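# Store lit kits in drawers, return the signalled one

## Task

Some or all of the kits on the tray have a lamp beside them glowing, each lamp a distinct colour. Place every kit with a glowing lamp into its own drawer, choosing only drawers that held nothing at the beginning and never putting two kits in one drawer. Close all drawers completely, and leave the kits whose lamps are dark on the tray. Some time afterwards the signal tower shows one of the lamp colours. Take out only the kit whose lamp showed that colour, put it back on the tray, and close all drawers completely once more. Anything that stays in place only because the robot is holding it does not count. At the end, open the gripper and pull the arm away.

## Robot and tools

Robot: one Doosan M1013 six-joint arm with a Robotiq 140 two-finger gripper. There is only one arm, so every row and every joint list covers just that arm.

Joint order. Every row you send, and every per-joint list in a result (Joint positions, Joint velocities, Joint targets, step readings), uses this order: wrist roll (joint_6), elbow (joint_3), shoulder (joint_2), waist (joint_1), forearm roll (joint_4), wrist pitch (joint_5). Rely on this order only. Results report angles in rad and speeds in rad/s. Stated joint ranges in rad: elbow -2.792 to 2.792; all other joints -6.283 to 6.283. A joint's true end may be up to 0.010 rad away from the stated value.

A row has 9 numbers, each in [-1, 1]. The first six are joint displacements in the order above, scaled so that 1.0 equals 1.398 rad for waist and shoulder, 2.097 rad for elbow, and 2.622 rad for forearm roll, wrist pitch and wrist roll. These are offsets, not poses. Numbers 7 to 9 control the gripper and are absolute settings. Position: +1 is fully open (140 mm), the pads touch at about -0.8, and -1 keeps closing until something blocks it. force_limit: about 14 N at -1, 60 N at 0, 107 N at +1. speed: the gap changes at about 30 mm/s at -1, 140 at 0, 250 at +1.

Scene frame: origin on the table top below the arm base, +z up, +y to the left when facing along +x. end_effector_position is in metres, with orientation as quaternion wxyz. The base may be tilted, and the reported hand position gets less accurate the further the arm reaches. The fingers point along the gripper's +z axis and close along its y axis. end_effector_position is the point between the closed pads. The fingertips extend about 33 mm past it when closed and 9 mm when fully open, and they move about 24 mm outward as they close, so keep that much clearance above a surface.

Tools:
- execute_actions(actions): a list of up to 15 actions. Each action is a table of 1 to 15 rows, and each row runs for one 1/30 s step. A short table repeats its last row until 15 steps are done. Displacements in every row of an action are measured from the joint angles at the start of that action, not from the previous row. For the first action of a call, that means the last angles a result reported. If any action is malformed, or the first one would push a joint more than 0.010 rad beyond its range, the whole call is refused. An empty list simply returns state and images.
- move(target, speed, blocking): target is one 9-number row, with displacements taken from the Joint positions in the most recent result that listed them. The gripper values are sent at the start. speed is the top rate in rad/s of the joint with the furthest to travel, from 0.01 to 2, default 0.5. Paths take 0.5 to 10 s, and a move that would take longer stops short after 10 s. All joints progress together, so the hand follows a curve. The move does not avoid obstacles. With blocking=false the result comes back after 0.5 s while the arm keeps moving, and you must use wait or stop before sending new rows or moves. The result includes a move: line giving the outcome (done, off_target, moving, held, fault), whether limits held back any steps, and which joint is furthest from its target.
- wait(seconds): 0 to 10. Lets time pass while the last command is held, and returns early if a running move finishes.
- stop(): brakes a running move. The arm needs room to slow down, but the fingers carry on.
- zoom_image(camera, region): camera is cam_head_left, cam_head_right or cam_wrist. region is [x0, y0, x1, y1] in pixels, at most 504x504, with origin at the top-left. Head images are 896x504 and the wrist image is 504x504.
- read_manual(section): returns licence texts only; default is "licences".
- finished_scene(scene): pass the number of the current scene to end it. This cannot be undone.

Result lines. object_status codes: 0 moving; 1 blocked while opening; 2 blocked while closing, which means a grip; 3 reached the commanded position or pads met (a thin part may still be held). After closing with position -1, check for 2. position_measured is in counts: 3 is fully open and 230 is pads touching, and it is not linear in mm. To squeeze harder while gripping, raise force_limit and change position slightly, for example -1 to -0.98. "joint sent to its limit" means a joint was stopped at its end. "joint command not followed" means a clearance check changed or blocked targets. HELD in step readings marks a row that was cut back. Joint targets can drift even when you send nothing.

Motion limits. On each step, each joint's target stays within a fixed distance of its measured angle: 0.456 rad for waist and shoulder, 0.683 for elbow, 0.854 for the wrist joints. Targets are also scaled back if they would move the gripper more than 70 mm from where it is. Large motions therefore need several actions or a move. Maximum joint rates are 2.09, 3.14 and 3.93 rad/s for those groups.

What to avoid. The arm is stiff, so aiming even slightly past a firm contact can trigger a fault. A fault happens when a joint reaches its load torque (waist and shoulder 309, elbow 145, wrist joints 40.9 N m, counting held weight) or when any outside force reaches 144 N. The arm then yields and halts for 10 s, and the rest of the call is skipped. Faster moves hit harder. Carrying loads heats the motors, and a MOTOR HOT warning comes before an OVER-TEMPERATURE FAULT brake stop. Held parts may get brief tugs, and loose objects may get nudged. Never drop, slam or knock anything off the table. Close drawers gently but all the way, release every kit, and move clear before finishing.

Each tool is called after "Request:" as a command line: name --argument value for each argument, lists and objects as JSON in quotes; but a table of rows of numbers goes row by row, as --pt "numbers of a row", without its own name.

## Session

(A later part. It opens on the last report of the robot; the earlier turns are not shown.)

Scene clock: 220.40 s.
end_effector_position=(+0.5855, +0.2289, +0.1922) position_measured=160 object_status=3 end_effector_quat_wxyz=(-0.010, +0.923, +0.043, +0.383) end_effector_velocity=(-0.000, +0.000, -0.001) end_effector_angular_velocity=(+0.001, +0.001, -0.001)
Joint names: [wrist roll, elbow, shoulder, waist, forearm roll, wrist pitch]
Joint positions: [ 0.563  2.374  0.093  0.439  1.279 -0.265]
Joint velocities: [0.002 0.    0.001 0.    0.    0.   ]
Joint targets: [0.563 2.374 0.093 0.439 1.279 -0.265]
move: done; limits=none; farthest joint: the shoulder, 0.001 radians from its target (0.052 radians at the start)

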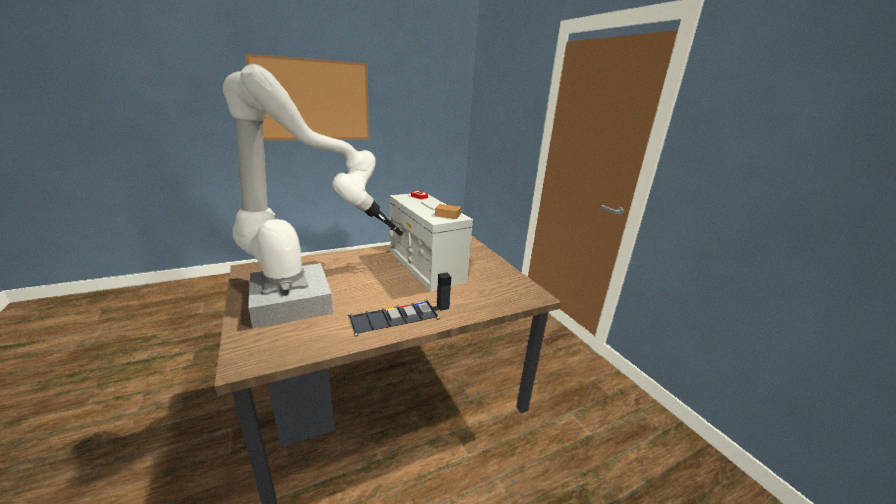

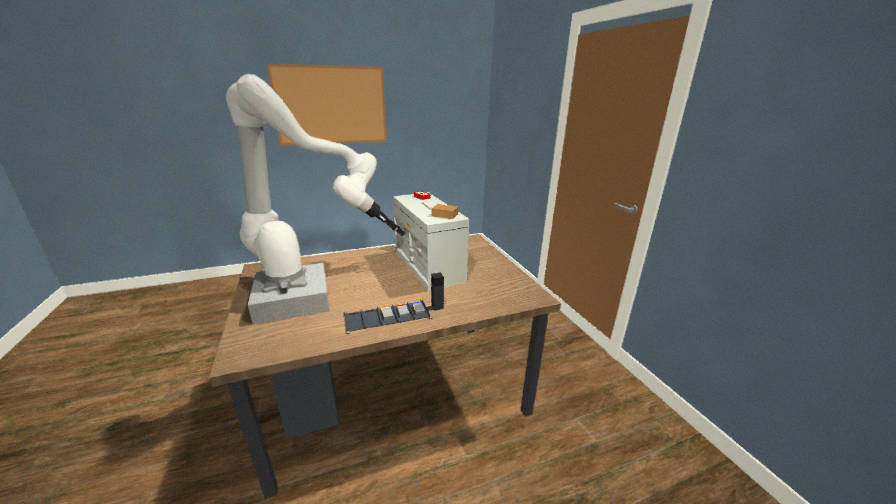

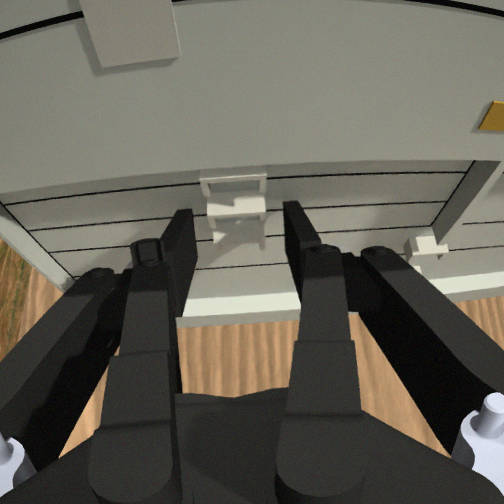

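Request:
execute_actions --actions '[]'

Request:
move --target '[0,0,0,0.0005,0,0,-1,0,0]'

Request:
move --target '[-0.001,0.0306,-0.0411,0.0297,0.0132,-0.0101,-1,0,0]' --speed 0.15

Scene clock: 240.77 s.
end_effector_position=(+0.5855, +0.2289, +0.1922) position_measured=160 object_status=3 end_effector_quat_wxyz=(-0.010, +0.923, +0.043, +0.383) end_effector_velocity=(-0.000, +0.000, -0.000) end_effector_angular_velocity=(+0.001, +0.001, +0.000)
Joint names: [wrist roll, elbow, shoulder, waist, forearm roll, wrist pitch]
Joint positions: [ 0.563  2.374  0.093  0.439  1.279 -0.265]
Joint velocities: [ 0.001 -0.     0.    -0.    -0.     0.001]
Joint targets: [0.563 2.374 0.093 0.439 1.279 -0.265]

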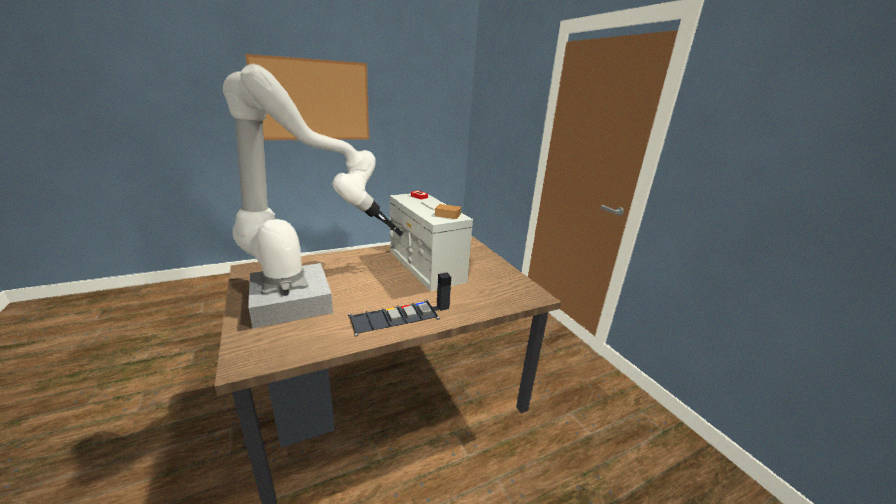

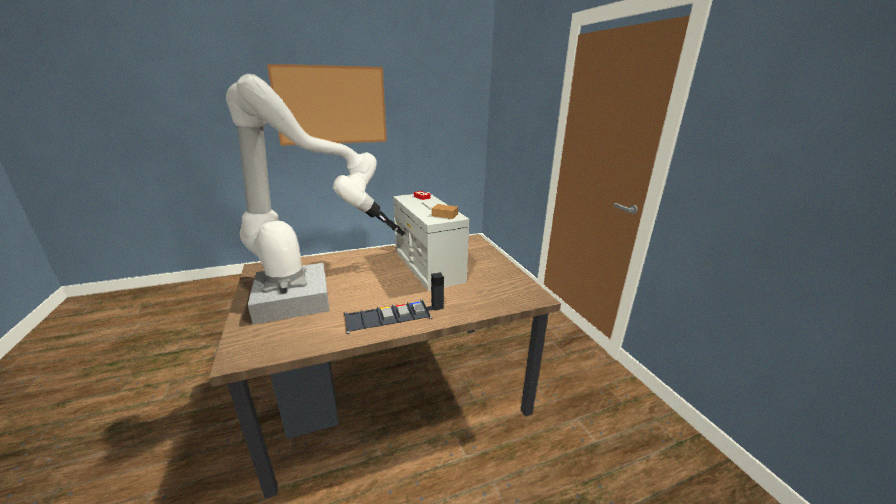

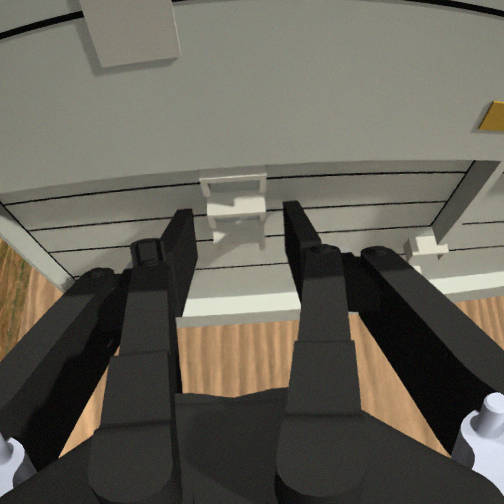

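Scene clock: 241.47 s.
end_effector_position=(+0.5854, +0.2293, +0.1922) position_measured=193 object_status=2 end_effector_quat_wxyz=(-0.010, +0.923, +0.043, +0.383) end_effector_velocity=(-0.000, -0.000, -0.000) end_effector_angular_velocity=(+0.001, +0.000, -0.002)
Joint names: [wrist roll, elbow, shoulder, waist, forearm roll, wrist pitch]
Joint positions: [ 0.563  2.374  0.093  0.439  1.279 -0.265]
Joint velocities: [ 0.    -0.     0.     0.     0.001 -0.001]
Joint targets: [0.563 2.374 0.093 0.439 1.279 -0.265]
move: done; limits=none; farthest joint: the waist, 0.000 radians from its target (0.001 radians at the start)

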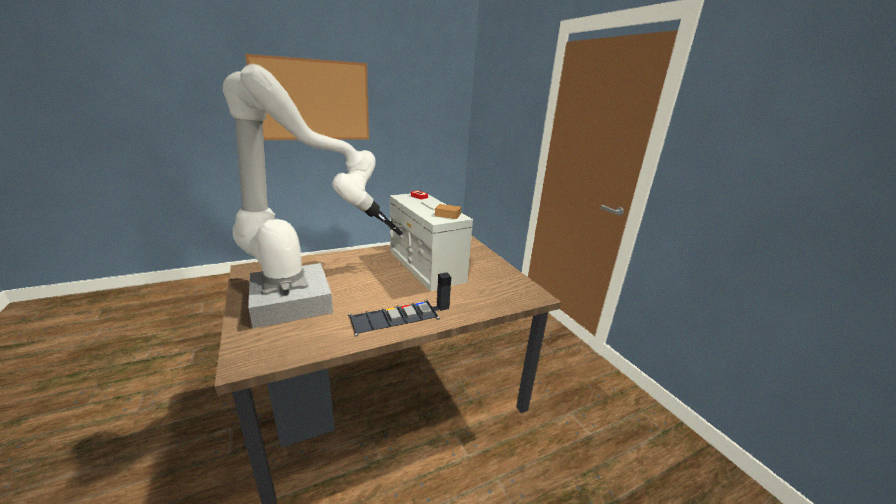

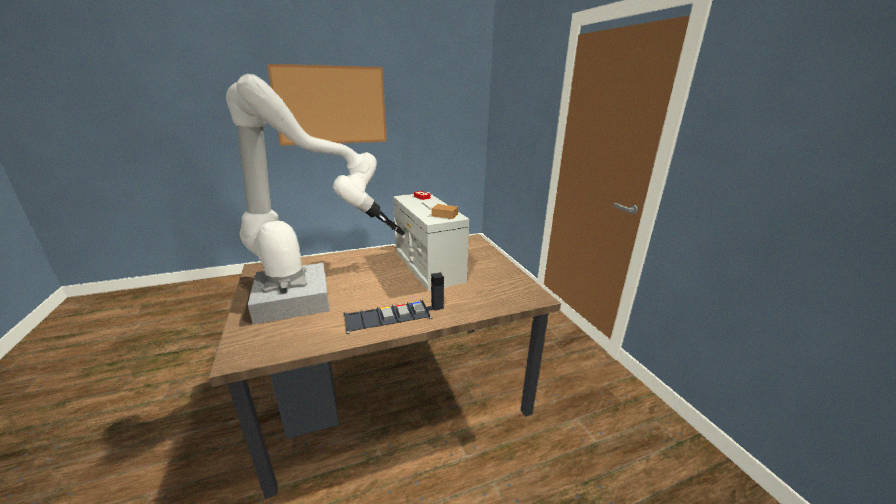

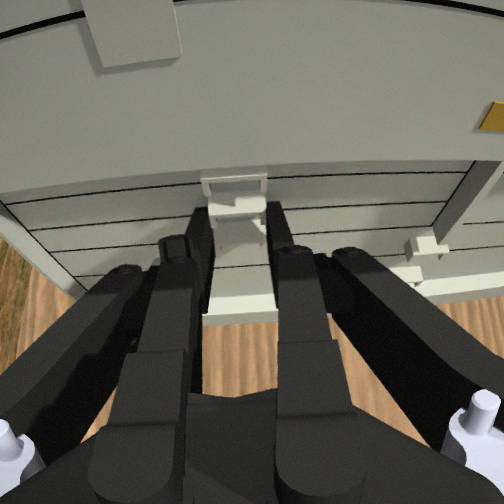

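Scene clock: 242.27 s.
end_effector_position=(+0.5425, +0.2256, +0.1921) position_measured=193 object_status=2 end_effector_quat_wxyz=(-0.010, +0.923, +0.043, +0.383) end_effector_velocity=(-0.000, -0.000, +0.000) end_effector_angular_velocity=(-0.001, -0.000, +0.001)
Joint names: [wrist roll, elbow, shoulder, waist, forearm roll, wrist pitch]
Joint positions: [ 0.561  2.439  0.036  0.481  1.313 -0.292]
Joint velocities: [-0.001  0.001 -0.001  0.    -0.    -0.   ]
Joint targets: [0.561 2.439 0.036 0.481 1.313 -0.292]
move: done; limits=none; farthest joint: the forearm roll, 0.001 radians from its target (0.035 radians at the start)

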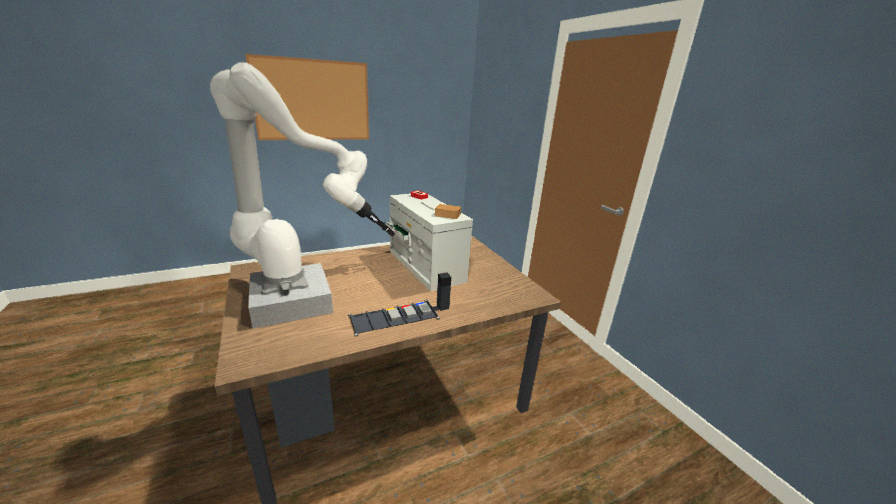

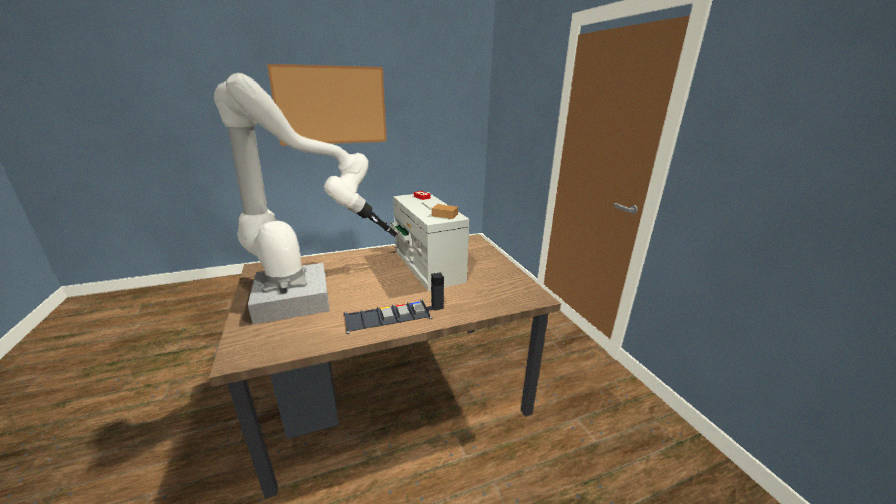

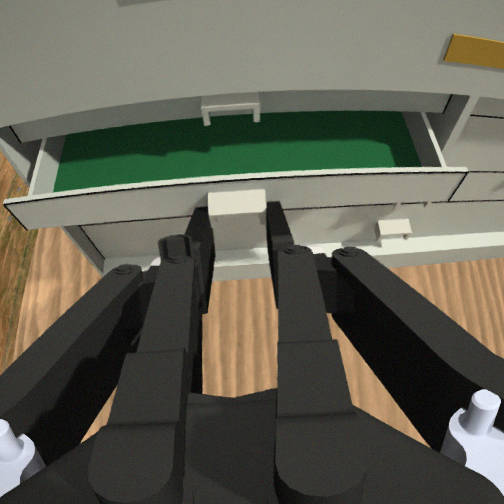

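Request:
move --target '[-0.0081,0.0288,-0.0428,0.0366,0.0233,-0.0118,-1,0,0]' --speed 0.15

Request:
move --target '[-0.0139,0.0267,-0.0444,0.0461,0.0322,-0.0147,-1,0,0]' --speed 0.2

Request:
execute_actions --actions '[[[0,0,0,0,0,0,-0.25,0,0]]]'

Request:
move --target '[-0.1127,0.0085,-0.0956,0.0588,0.1277,-0.0236,-0.28,0,0]' --speed 0.7

Scene clock: 247.13 s.
end_effector_position=(+0.4997, +0.2219, +0.1921) position_measured=193 object_status=2 end_effector_quat_wxyz=(-0.010, +0.923, +0.043, +0.383) end_effector_velocity=(-0.000, -0.000, -0.000) end_effector_angular_velocity=(-0.001, +0.000, -0.000)
Joint names: [wrist roll, elbow, shoulder, waist, forearm roll, wrist pitch]
Joint positions: [ 0.54   2.499 -0.024  0.532  1.374 -0.322]
Joint velocities: [-0.001  0.001 -0.     0.     0.001 -0.001]
Joint targets: [0.540 2.499 -0.024 0.532 1.374 -0.322]
move: done; limits=none; farthest joint: the waist, 0.000 radians from its target (0.051 radians at the start)

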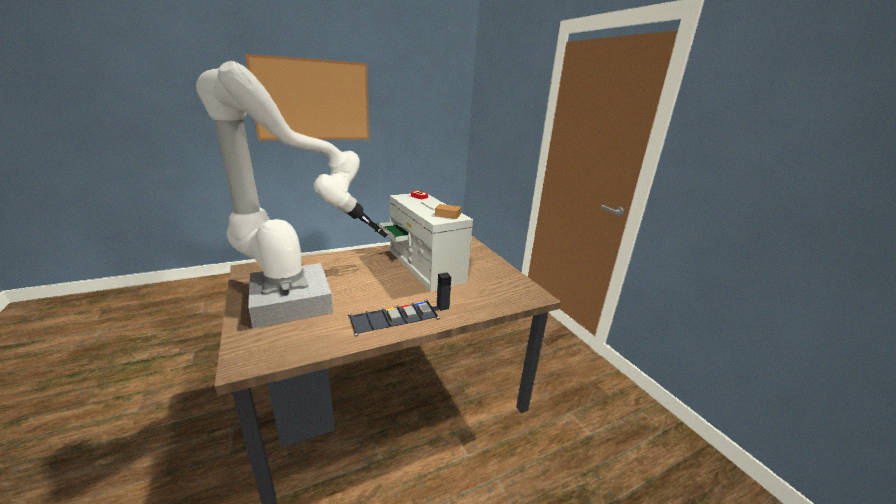

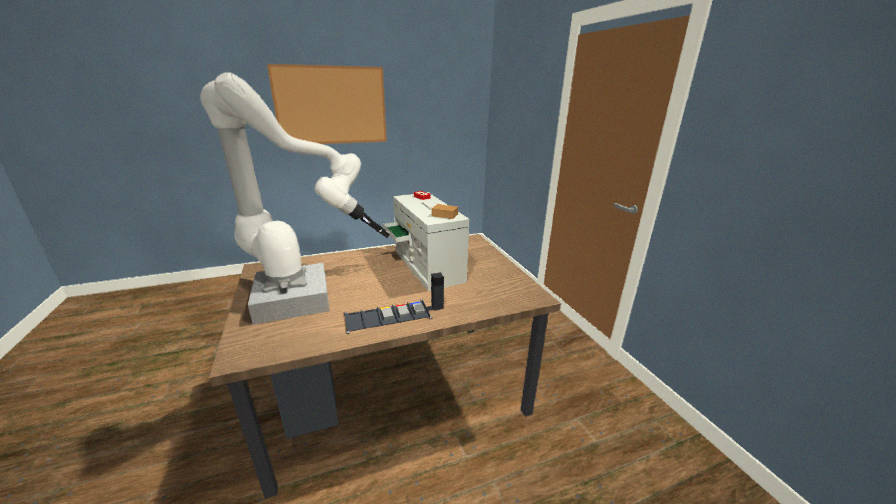

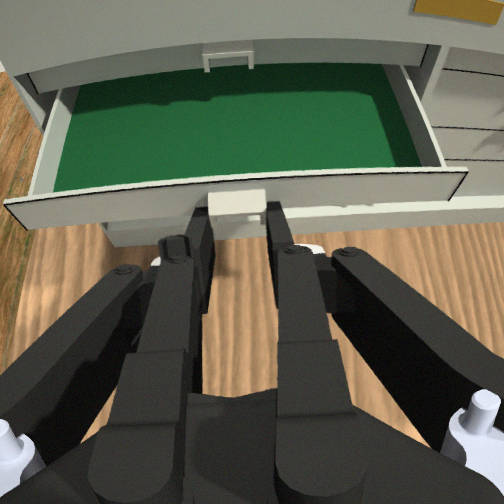

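Scene clock: 247.93 s.
end_effector_position=(+0.4569, +0.2183, +0.1921) position_measured=193 object_status=2 end_effector_quat_wxyz=(-0.010, +0.923, +0.043, +0.383) end_effector_velocity=(-0.000, -0.000, -0.000) end_effector_angular_velocity=(-0.001, -0.000, -0.000)
Joint names: [wrist roll, elbow, shoulder, waist, forearm roll, wrist pitch]
Joint positions: [ 0.503  2.555 -0.086  0.596  1.459 -0.361]
Joint velocities: [-0.001  0.001 -0.001  0.     0.001 -0.001]
Joint targets: [0.503 2.555 -0.086 0.596 1.459 -0.361]
move: done; limits=none; farthest joint: the waist, 0.000 radians from its target (0.065 radians at the start)

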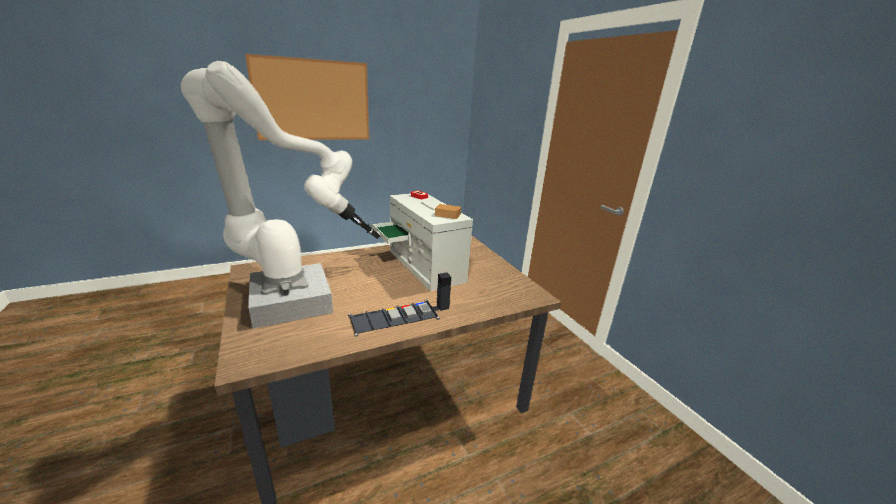

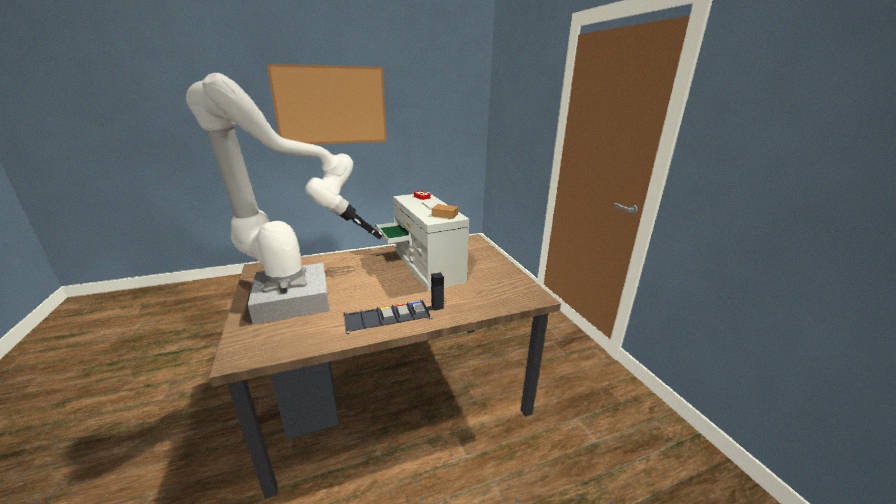

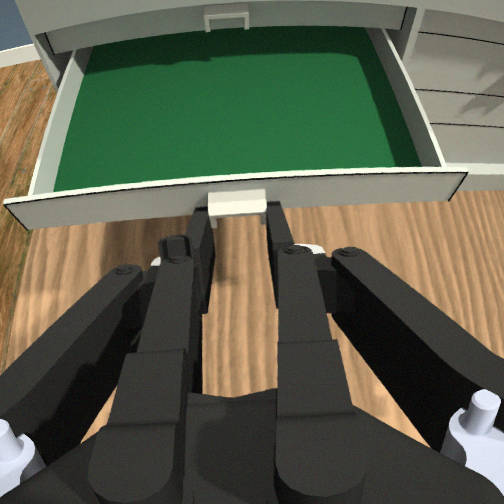

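Scene clock: 248.43 s.
end_effector_position=(+0.4569, +0.2183, +0.1921) position_measured=160 object_status=3 end_effector_quat_wxyz=(-0.010, +0.923, +0.043, +0.383) end_effector_velocity=(+0.000, -0.000, +0.000) end_effector_angular_velocity=(+0.000, -0.001, -0.001)
Joint names: [wrist roll, elbow, shoulder, waist, forearm roll, wrist pitch]
Joint positions: [ 0.503  2.555 -0.086  0.597  1.459 -0.361]
Joint velocities: [-0.    -0.    -0.     0.     0.001 -0.001]
Joint targets: [0.503 2.555 -0.086 0.596 1.459 -0.361]
Step readings (joint positions):
0: [0.503 2.555 -0.086 0.596 1.459 -0.361]
1: [0.503 2.555 -0.086 0.596 1.459 -0.361]
2: [0.503 2.555 -0.086 0.596 1.459 -0.361]
4: [0.503 2.555 -0.086 0.597 1.459 -0.361]
8: [0.503 2.555 -0.086 0.597 1.459 -0.361]
15: Joint positions above

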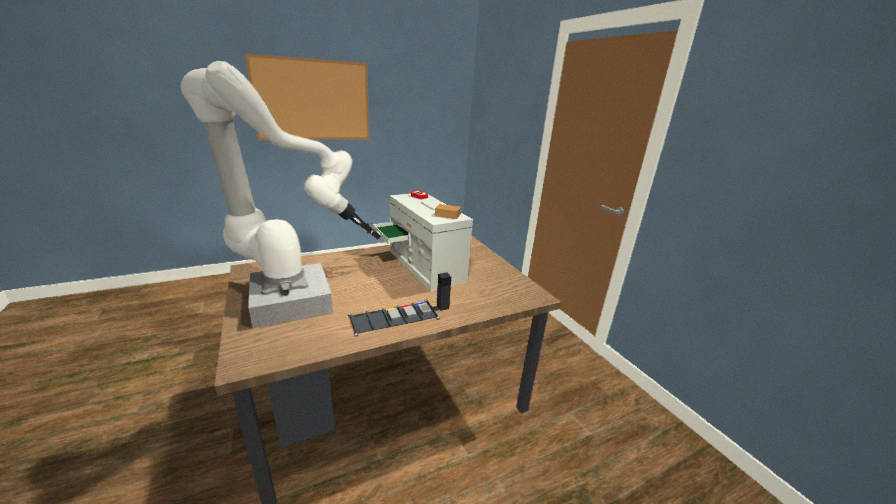

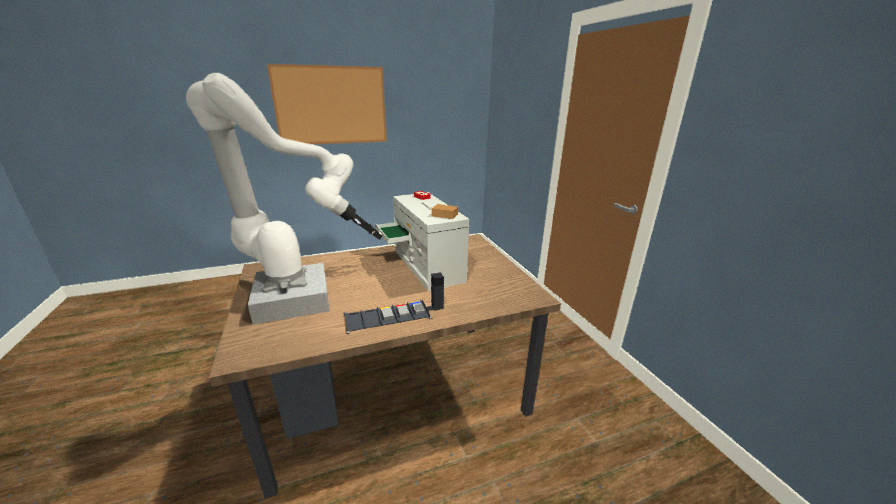

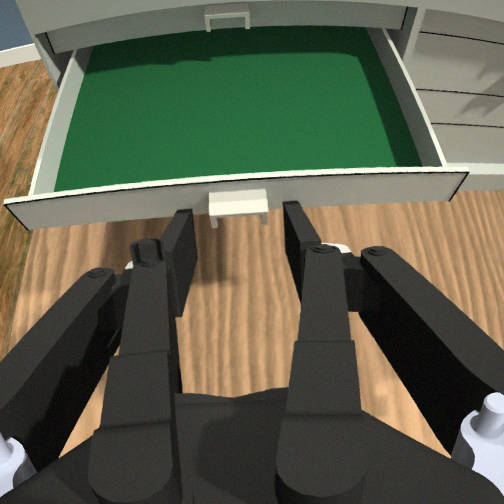

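Scene clock: 249.40 s.
end_effector_position=(+0.4140, +0.2150, +0.2227) position_measured=164 object_status=3 end_effector_quat_wxyz=(-0.010, +0.923, +0.043, +0.383) end_effector_velocity=(-0.000, +0.000, +0.000) end_effector_angular_velocity=(+0.000, +0.000, +0.001)
Joint names: [wrist roll, elbow, shoulder, waist, forearm roll, wrist pitch]
Joint positions: [ 0.208  2.573 -0.22   0.679  1.793 -0.423]
Joint velocities: [-0.001  0.    -0.     0.     0.     0.001]
Joint targets: [0.208 2.573 -0.220 0.679 1.793 -0.423]
move: done; limits=none; farthest joint: the waist, 0.001 radians from its target (0.083 radians at the start)

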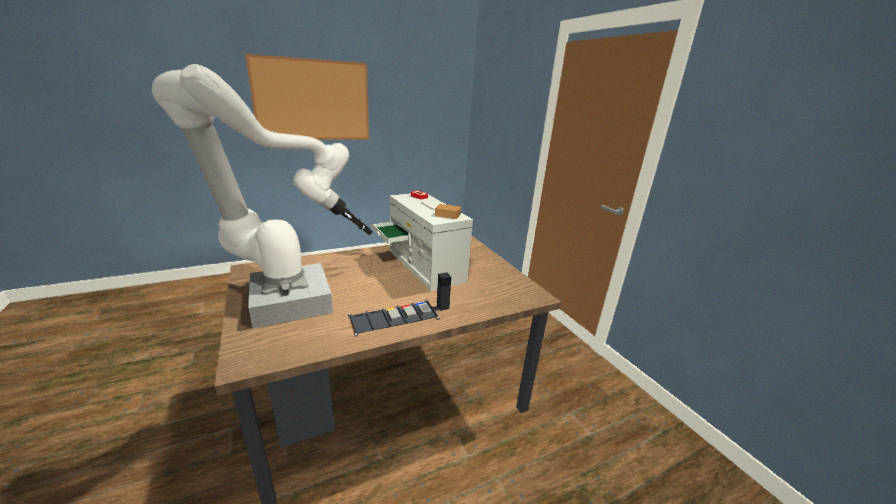

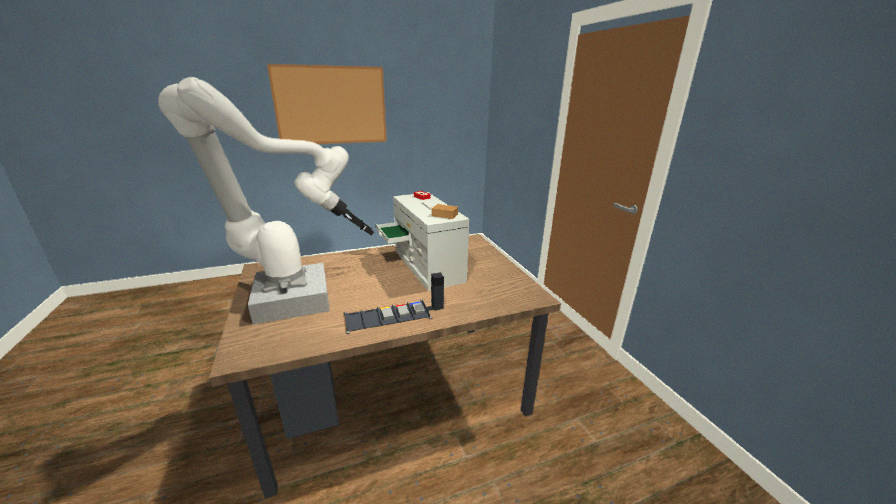

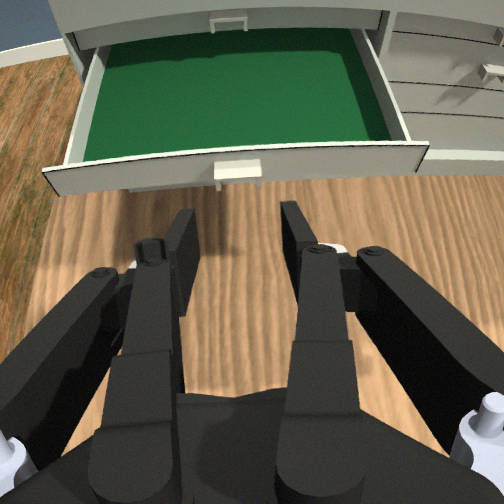

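Request:
move --target '[-0.15,-0.1845,0.0429,-0.414,-0.6838,0.5873,-0.28,0,0]' --speed 1.8

Request:
move --target '[-0.1513,-0.0318,0.3632,-0.5164,0,-0.1687,-0.28,0,0]' --speed 1.0

Scene clock: 259.23 s.
end_effector_position=(+0.3965, +0.0813, +0.2824) position_measured=164 object_status=3 end_effector_quat_wxyz=(+0.004, +0.596, +0.803, -0.006) end_effector_velocity=(-0.000, -0.000, -0.000) end_effector_angular_velocity=(-0.000, +0.002, -0.001)
Joint names: [wrist roll, elbow, shoulder, waist, forearm roll, wrist pitch]
Joint positions: [-0.186  2.186 -0.16   0.1    0.001  1.117]
Joint velocities: [ 0.001 -0.     0.001 -0.    -0.     0.001]
Joint targets: [-0.186 2.186 -0.160 0.100 0.001 1.117]
move: done; limits=none; farthest joint: the waist, 0.000 radians from its target (0.579 radians at the start)

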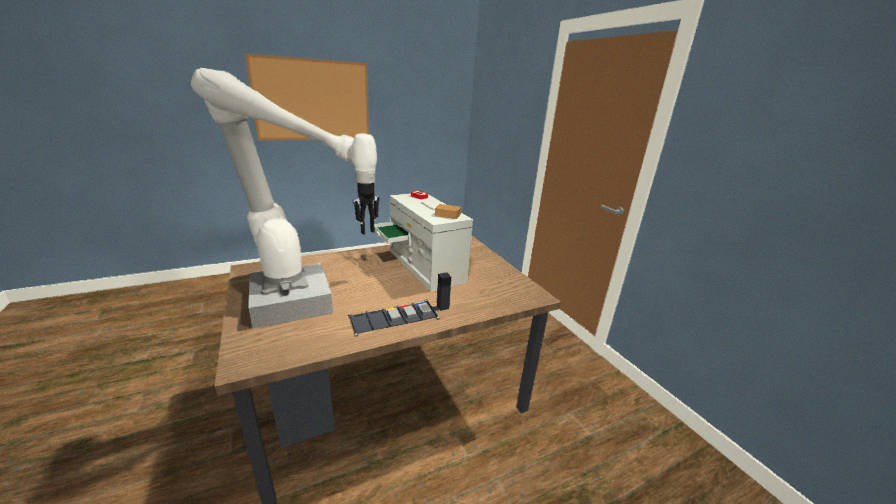

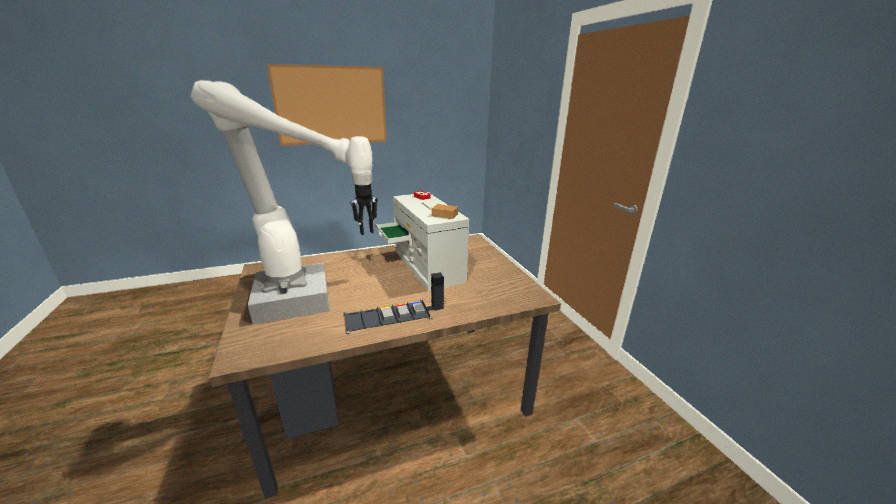

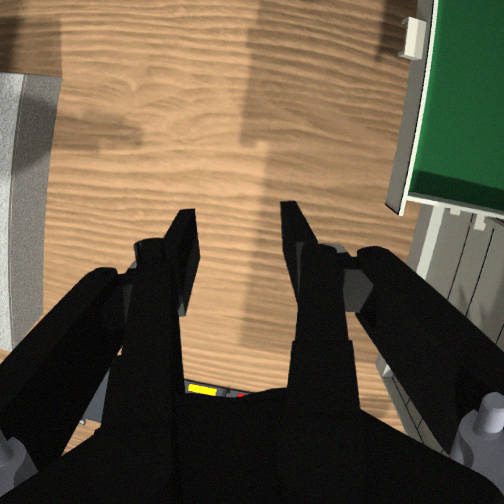

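Scene clock: 260.67 s.
end_effector_position=(+0.4787, -0.2942, +0.0679) position_measured=164 object_status=3 end_effector_quat_wxyz=(+0.006, +0.718, +0.696, -0.004) end_effector_velocity=(-0.000, -0.001, -0.000) end_effector_angular_velocity=(-0.000, +0.000, -0.001)
Joint names: [wrist roll, elbow, shoulder, waist, forearm roll, wrist pitch]
Joint positions: [-0.582  2.119  0.348 -0.622  0.001  0.675]
Joint velocities: [-0.    -0.     0.001 -0.001 -0.001 -0.   ]
Joint targets: [-0.582 2.119 0.348 -0.622 0.001 0.675]
move: done; limits=none; farthest joint: the wrist roll, 0.001 radians from its target (0.397 radians at the start)

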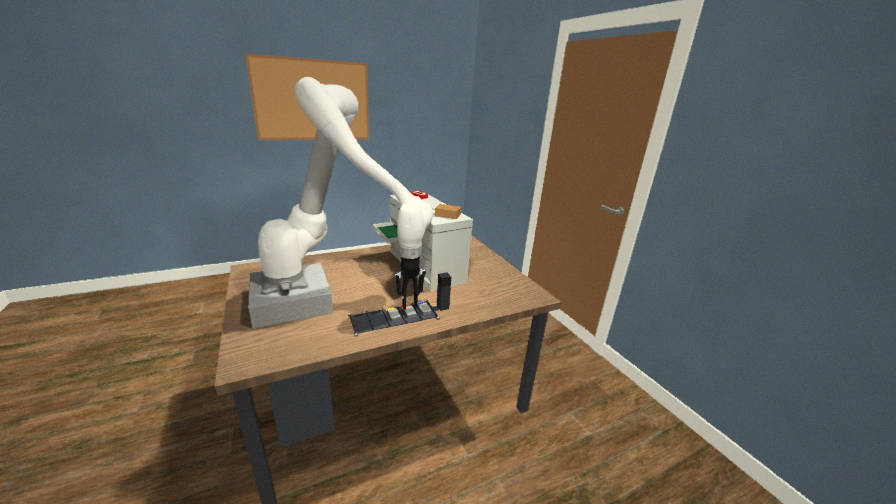

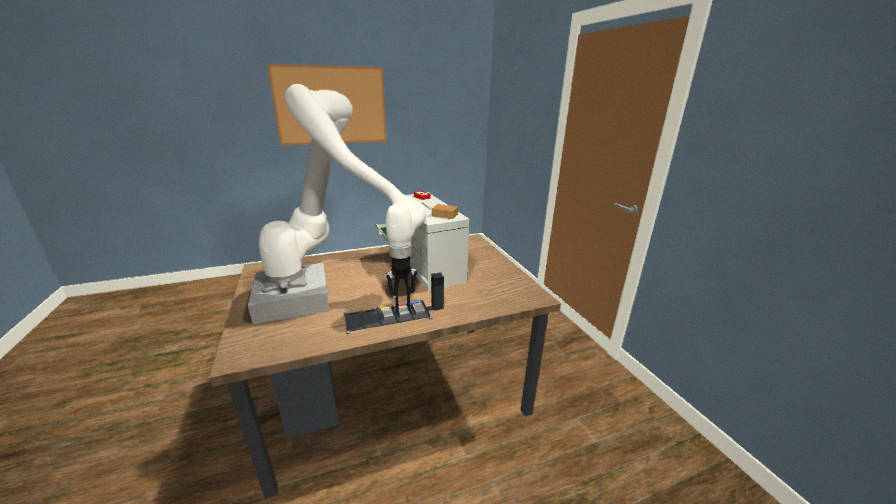

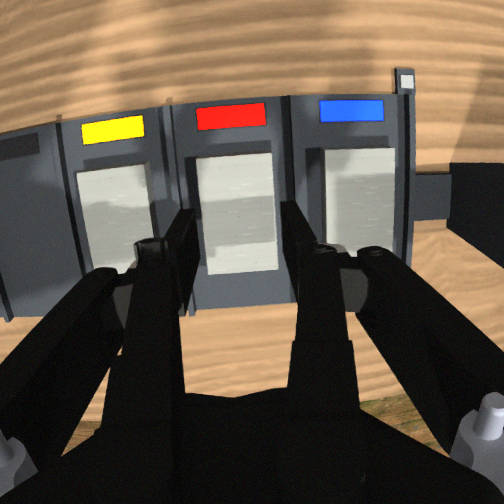

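Request:
move --target '[0,0.0052,0.0259,0,0,-0.018,-0.28,0,0]' --speed 0.12

Request:
move --target '[0,0.0008,0.0044,0,0,-0.0029,-0.335,0,0]' --speed 0.05

Request:
execute_actions --actions '[[[0,0,0,0,0,0,-1,0,-0.5]]]'

Scene clock: 264.90 s.
end_effector_position=(+0.4788, -0.2946, +0.0439) position_measured=164 object_status=3 end_effector_quat_wxyz=(+0.006, +0.718, +0.696, -0.004) end_effector_velocity=(+0.000, +0.000, -0.000) end_effector_angular_velocity=(-0.001, -0.000, +0.001)
Joint names: [wrist roll, elbow, shoulder, waist, forearm roll, wrist pitch]
Joint positions: [-0.582  2.13   0.384 -0.622  0.001  0.627]
Joint velocities: [ 0.     0.     0.001  0.    -0.001 -0.001]
Joint targets: [-0.582 2.130 0.384 -0.622 0.001 0.627]
move: done; limits=none; farthest joint: the waist, 0.000 radians from its target (0.000 radians at the start)

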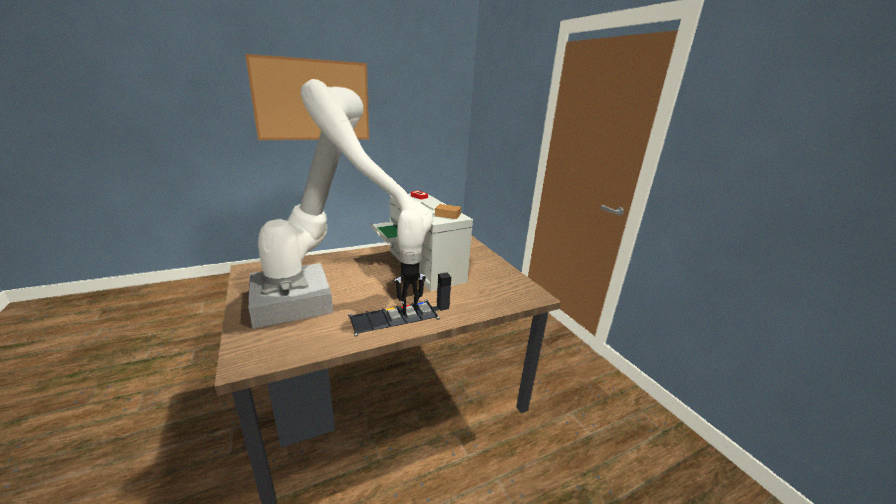

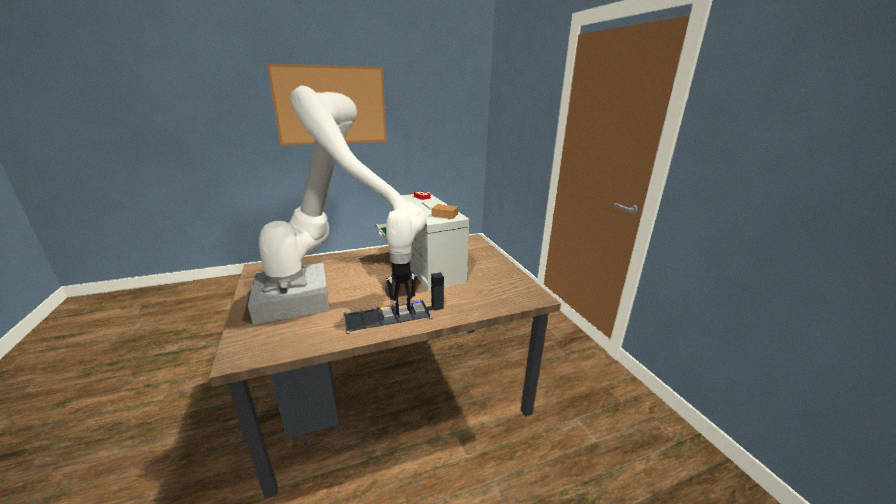

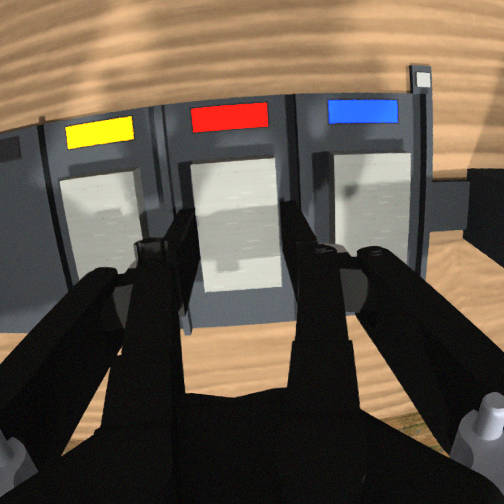

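Scene clock: 265.60 s.
end_effector_position=(+0.4787, -0.2946, +0.0400) position_measured=171 object_status=3 end_effector_quat_wxyz=(+0.006, +0.718, +0.696, -0.004) end_effector_velocity=(+0.000, +0.000, -0.000) end_effector_angular_velocity=(+0.001, -0.001, +0.000)
Joint names: [wrist roll, elbow, shoulder, waist, forearm roll, wrist pitch]
Joint positions: [-0.582  2.132  0.39  -0.622  0.001  0.62 ]
Joint velocities: [-0.002 -0.     0.    -0.     0.002 -0.001]
Joint targets: [-0.582 2.132 0.390 -0.622 0.001 0.620]
move: done; limits=none; farthest joint: the waist, 0.000 radians from its target (0.000 radians at the start)

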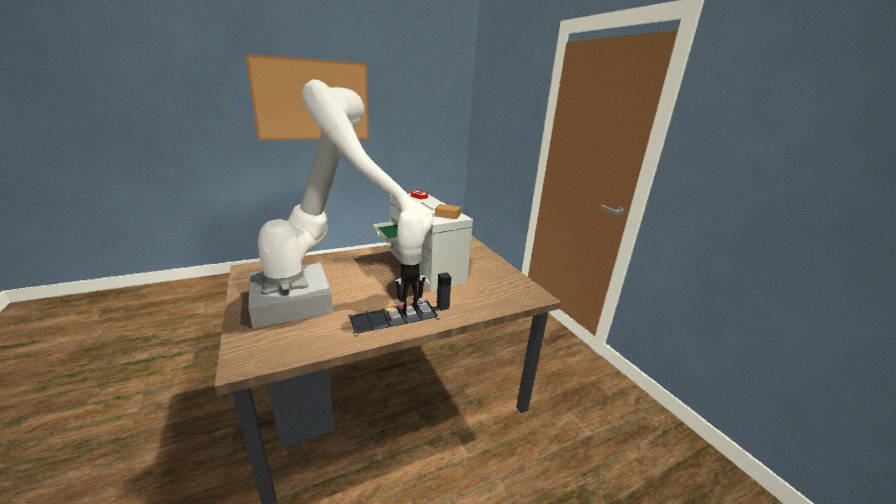

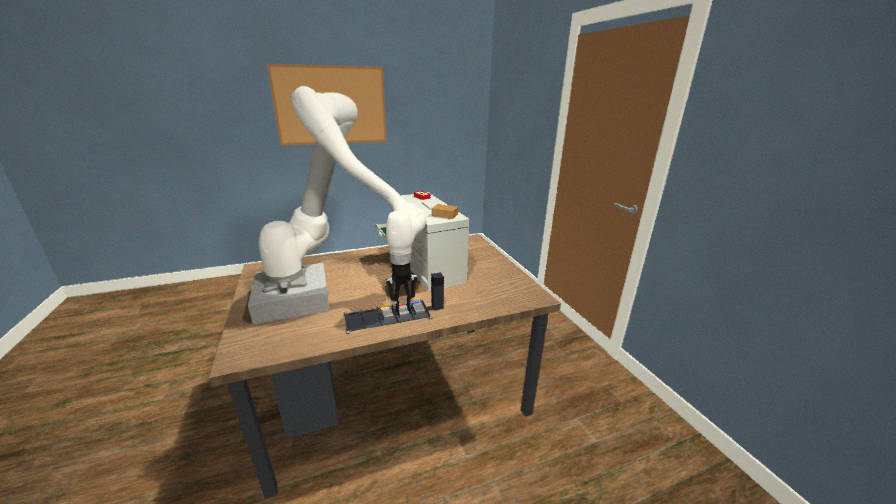

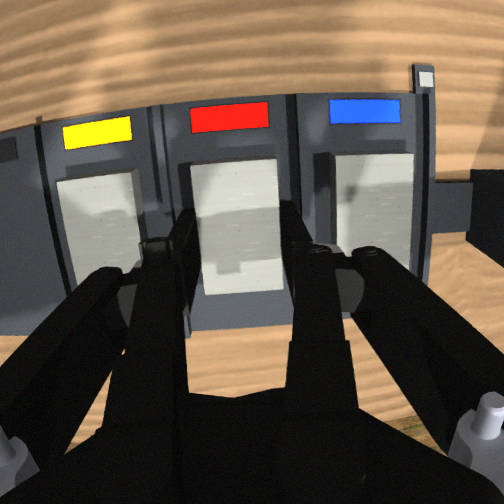

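Scene clock: 266.10 s.
end_effector_position=(+0.4787, -0.2946, +0.0400) position_measured=173 object_status=2 end_effector_quat_wxyz=(+0.006, +0.718, +0.696, -0.004) end_effector_velocity=(+0.000, -0.000, +0.000) end_effector_angular_velocity=(-0.001, -0.001, -0.001)
Joint names: [wrist roll, elbow, shoulder, waist, forearm roll, wrist pitch]
Joint positions: [-0.582  2.132  0.39  -0.622  0.001  0.62 ]
Joint velocities: [ 0.001  0.    -0.001  0.     0.    -0.001]
Joint targets: [-0.582 2.132 0.390 -0.622 0.001 0.620]
Step readings (joint positions):
0: [-0.582 2.132 0.390 -0.622 0.001 0.620]
1: [-0.582 2.132 0.390 -0.622 0.001 0.620]
2: [-0.582 2.132 0.390 -0.622 0.001 0.620]
4: [-0.582 2.132 0.390 -0.622 0.001 0.620]
8: [-0.582 2.132 0.390 -0.622 0.001 0.620]
15: Joint positions above

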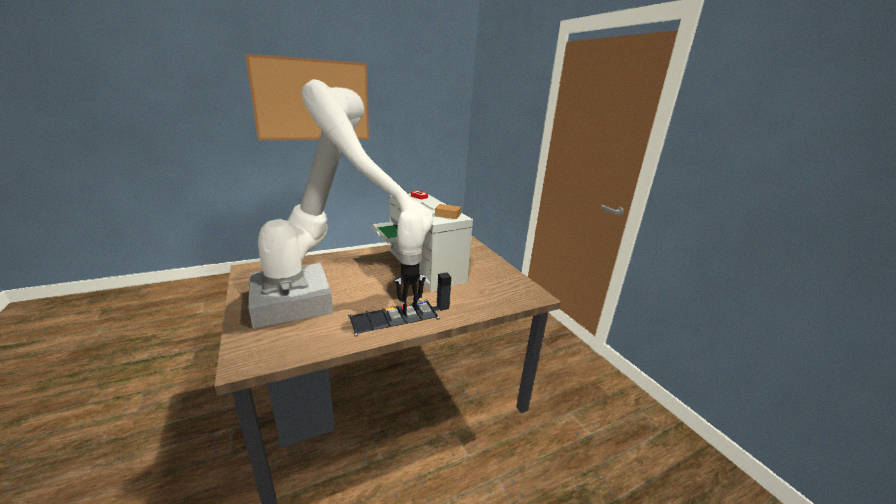

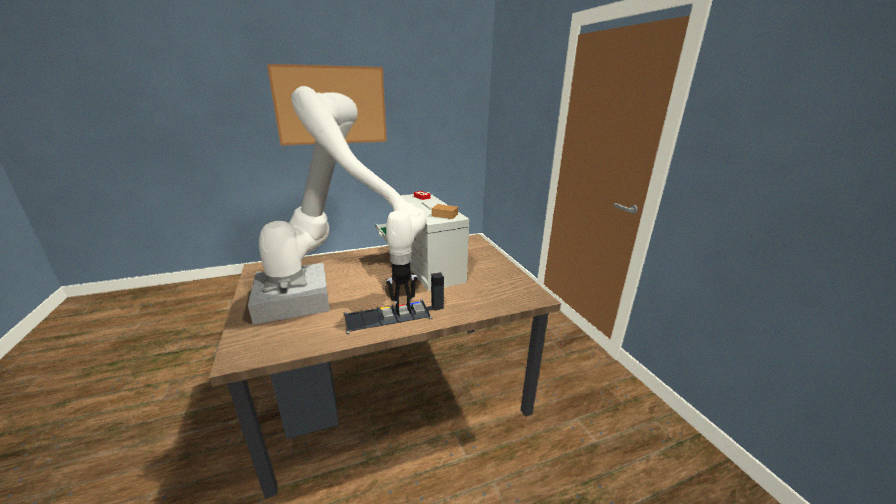

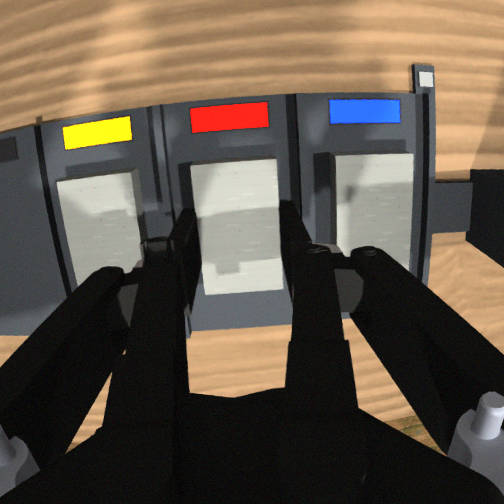

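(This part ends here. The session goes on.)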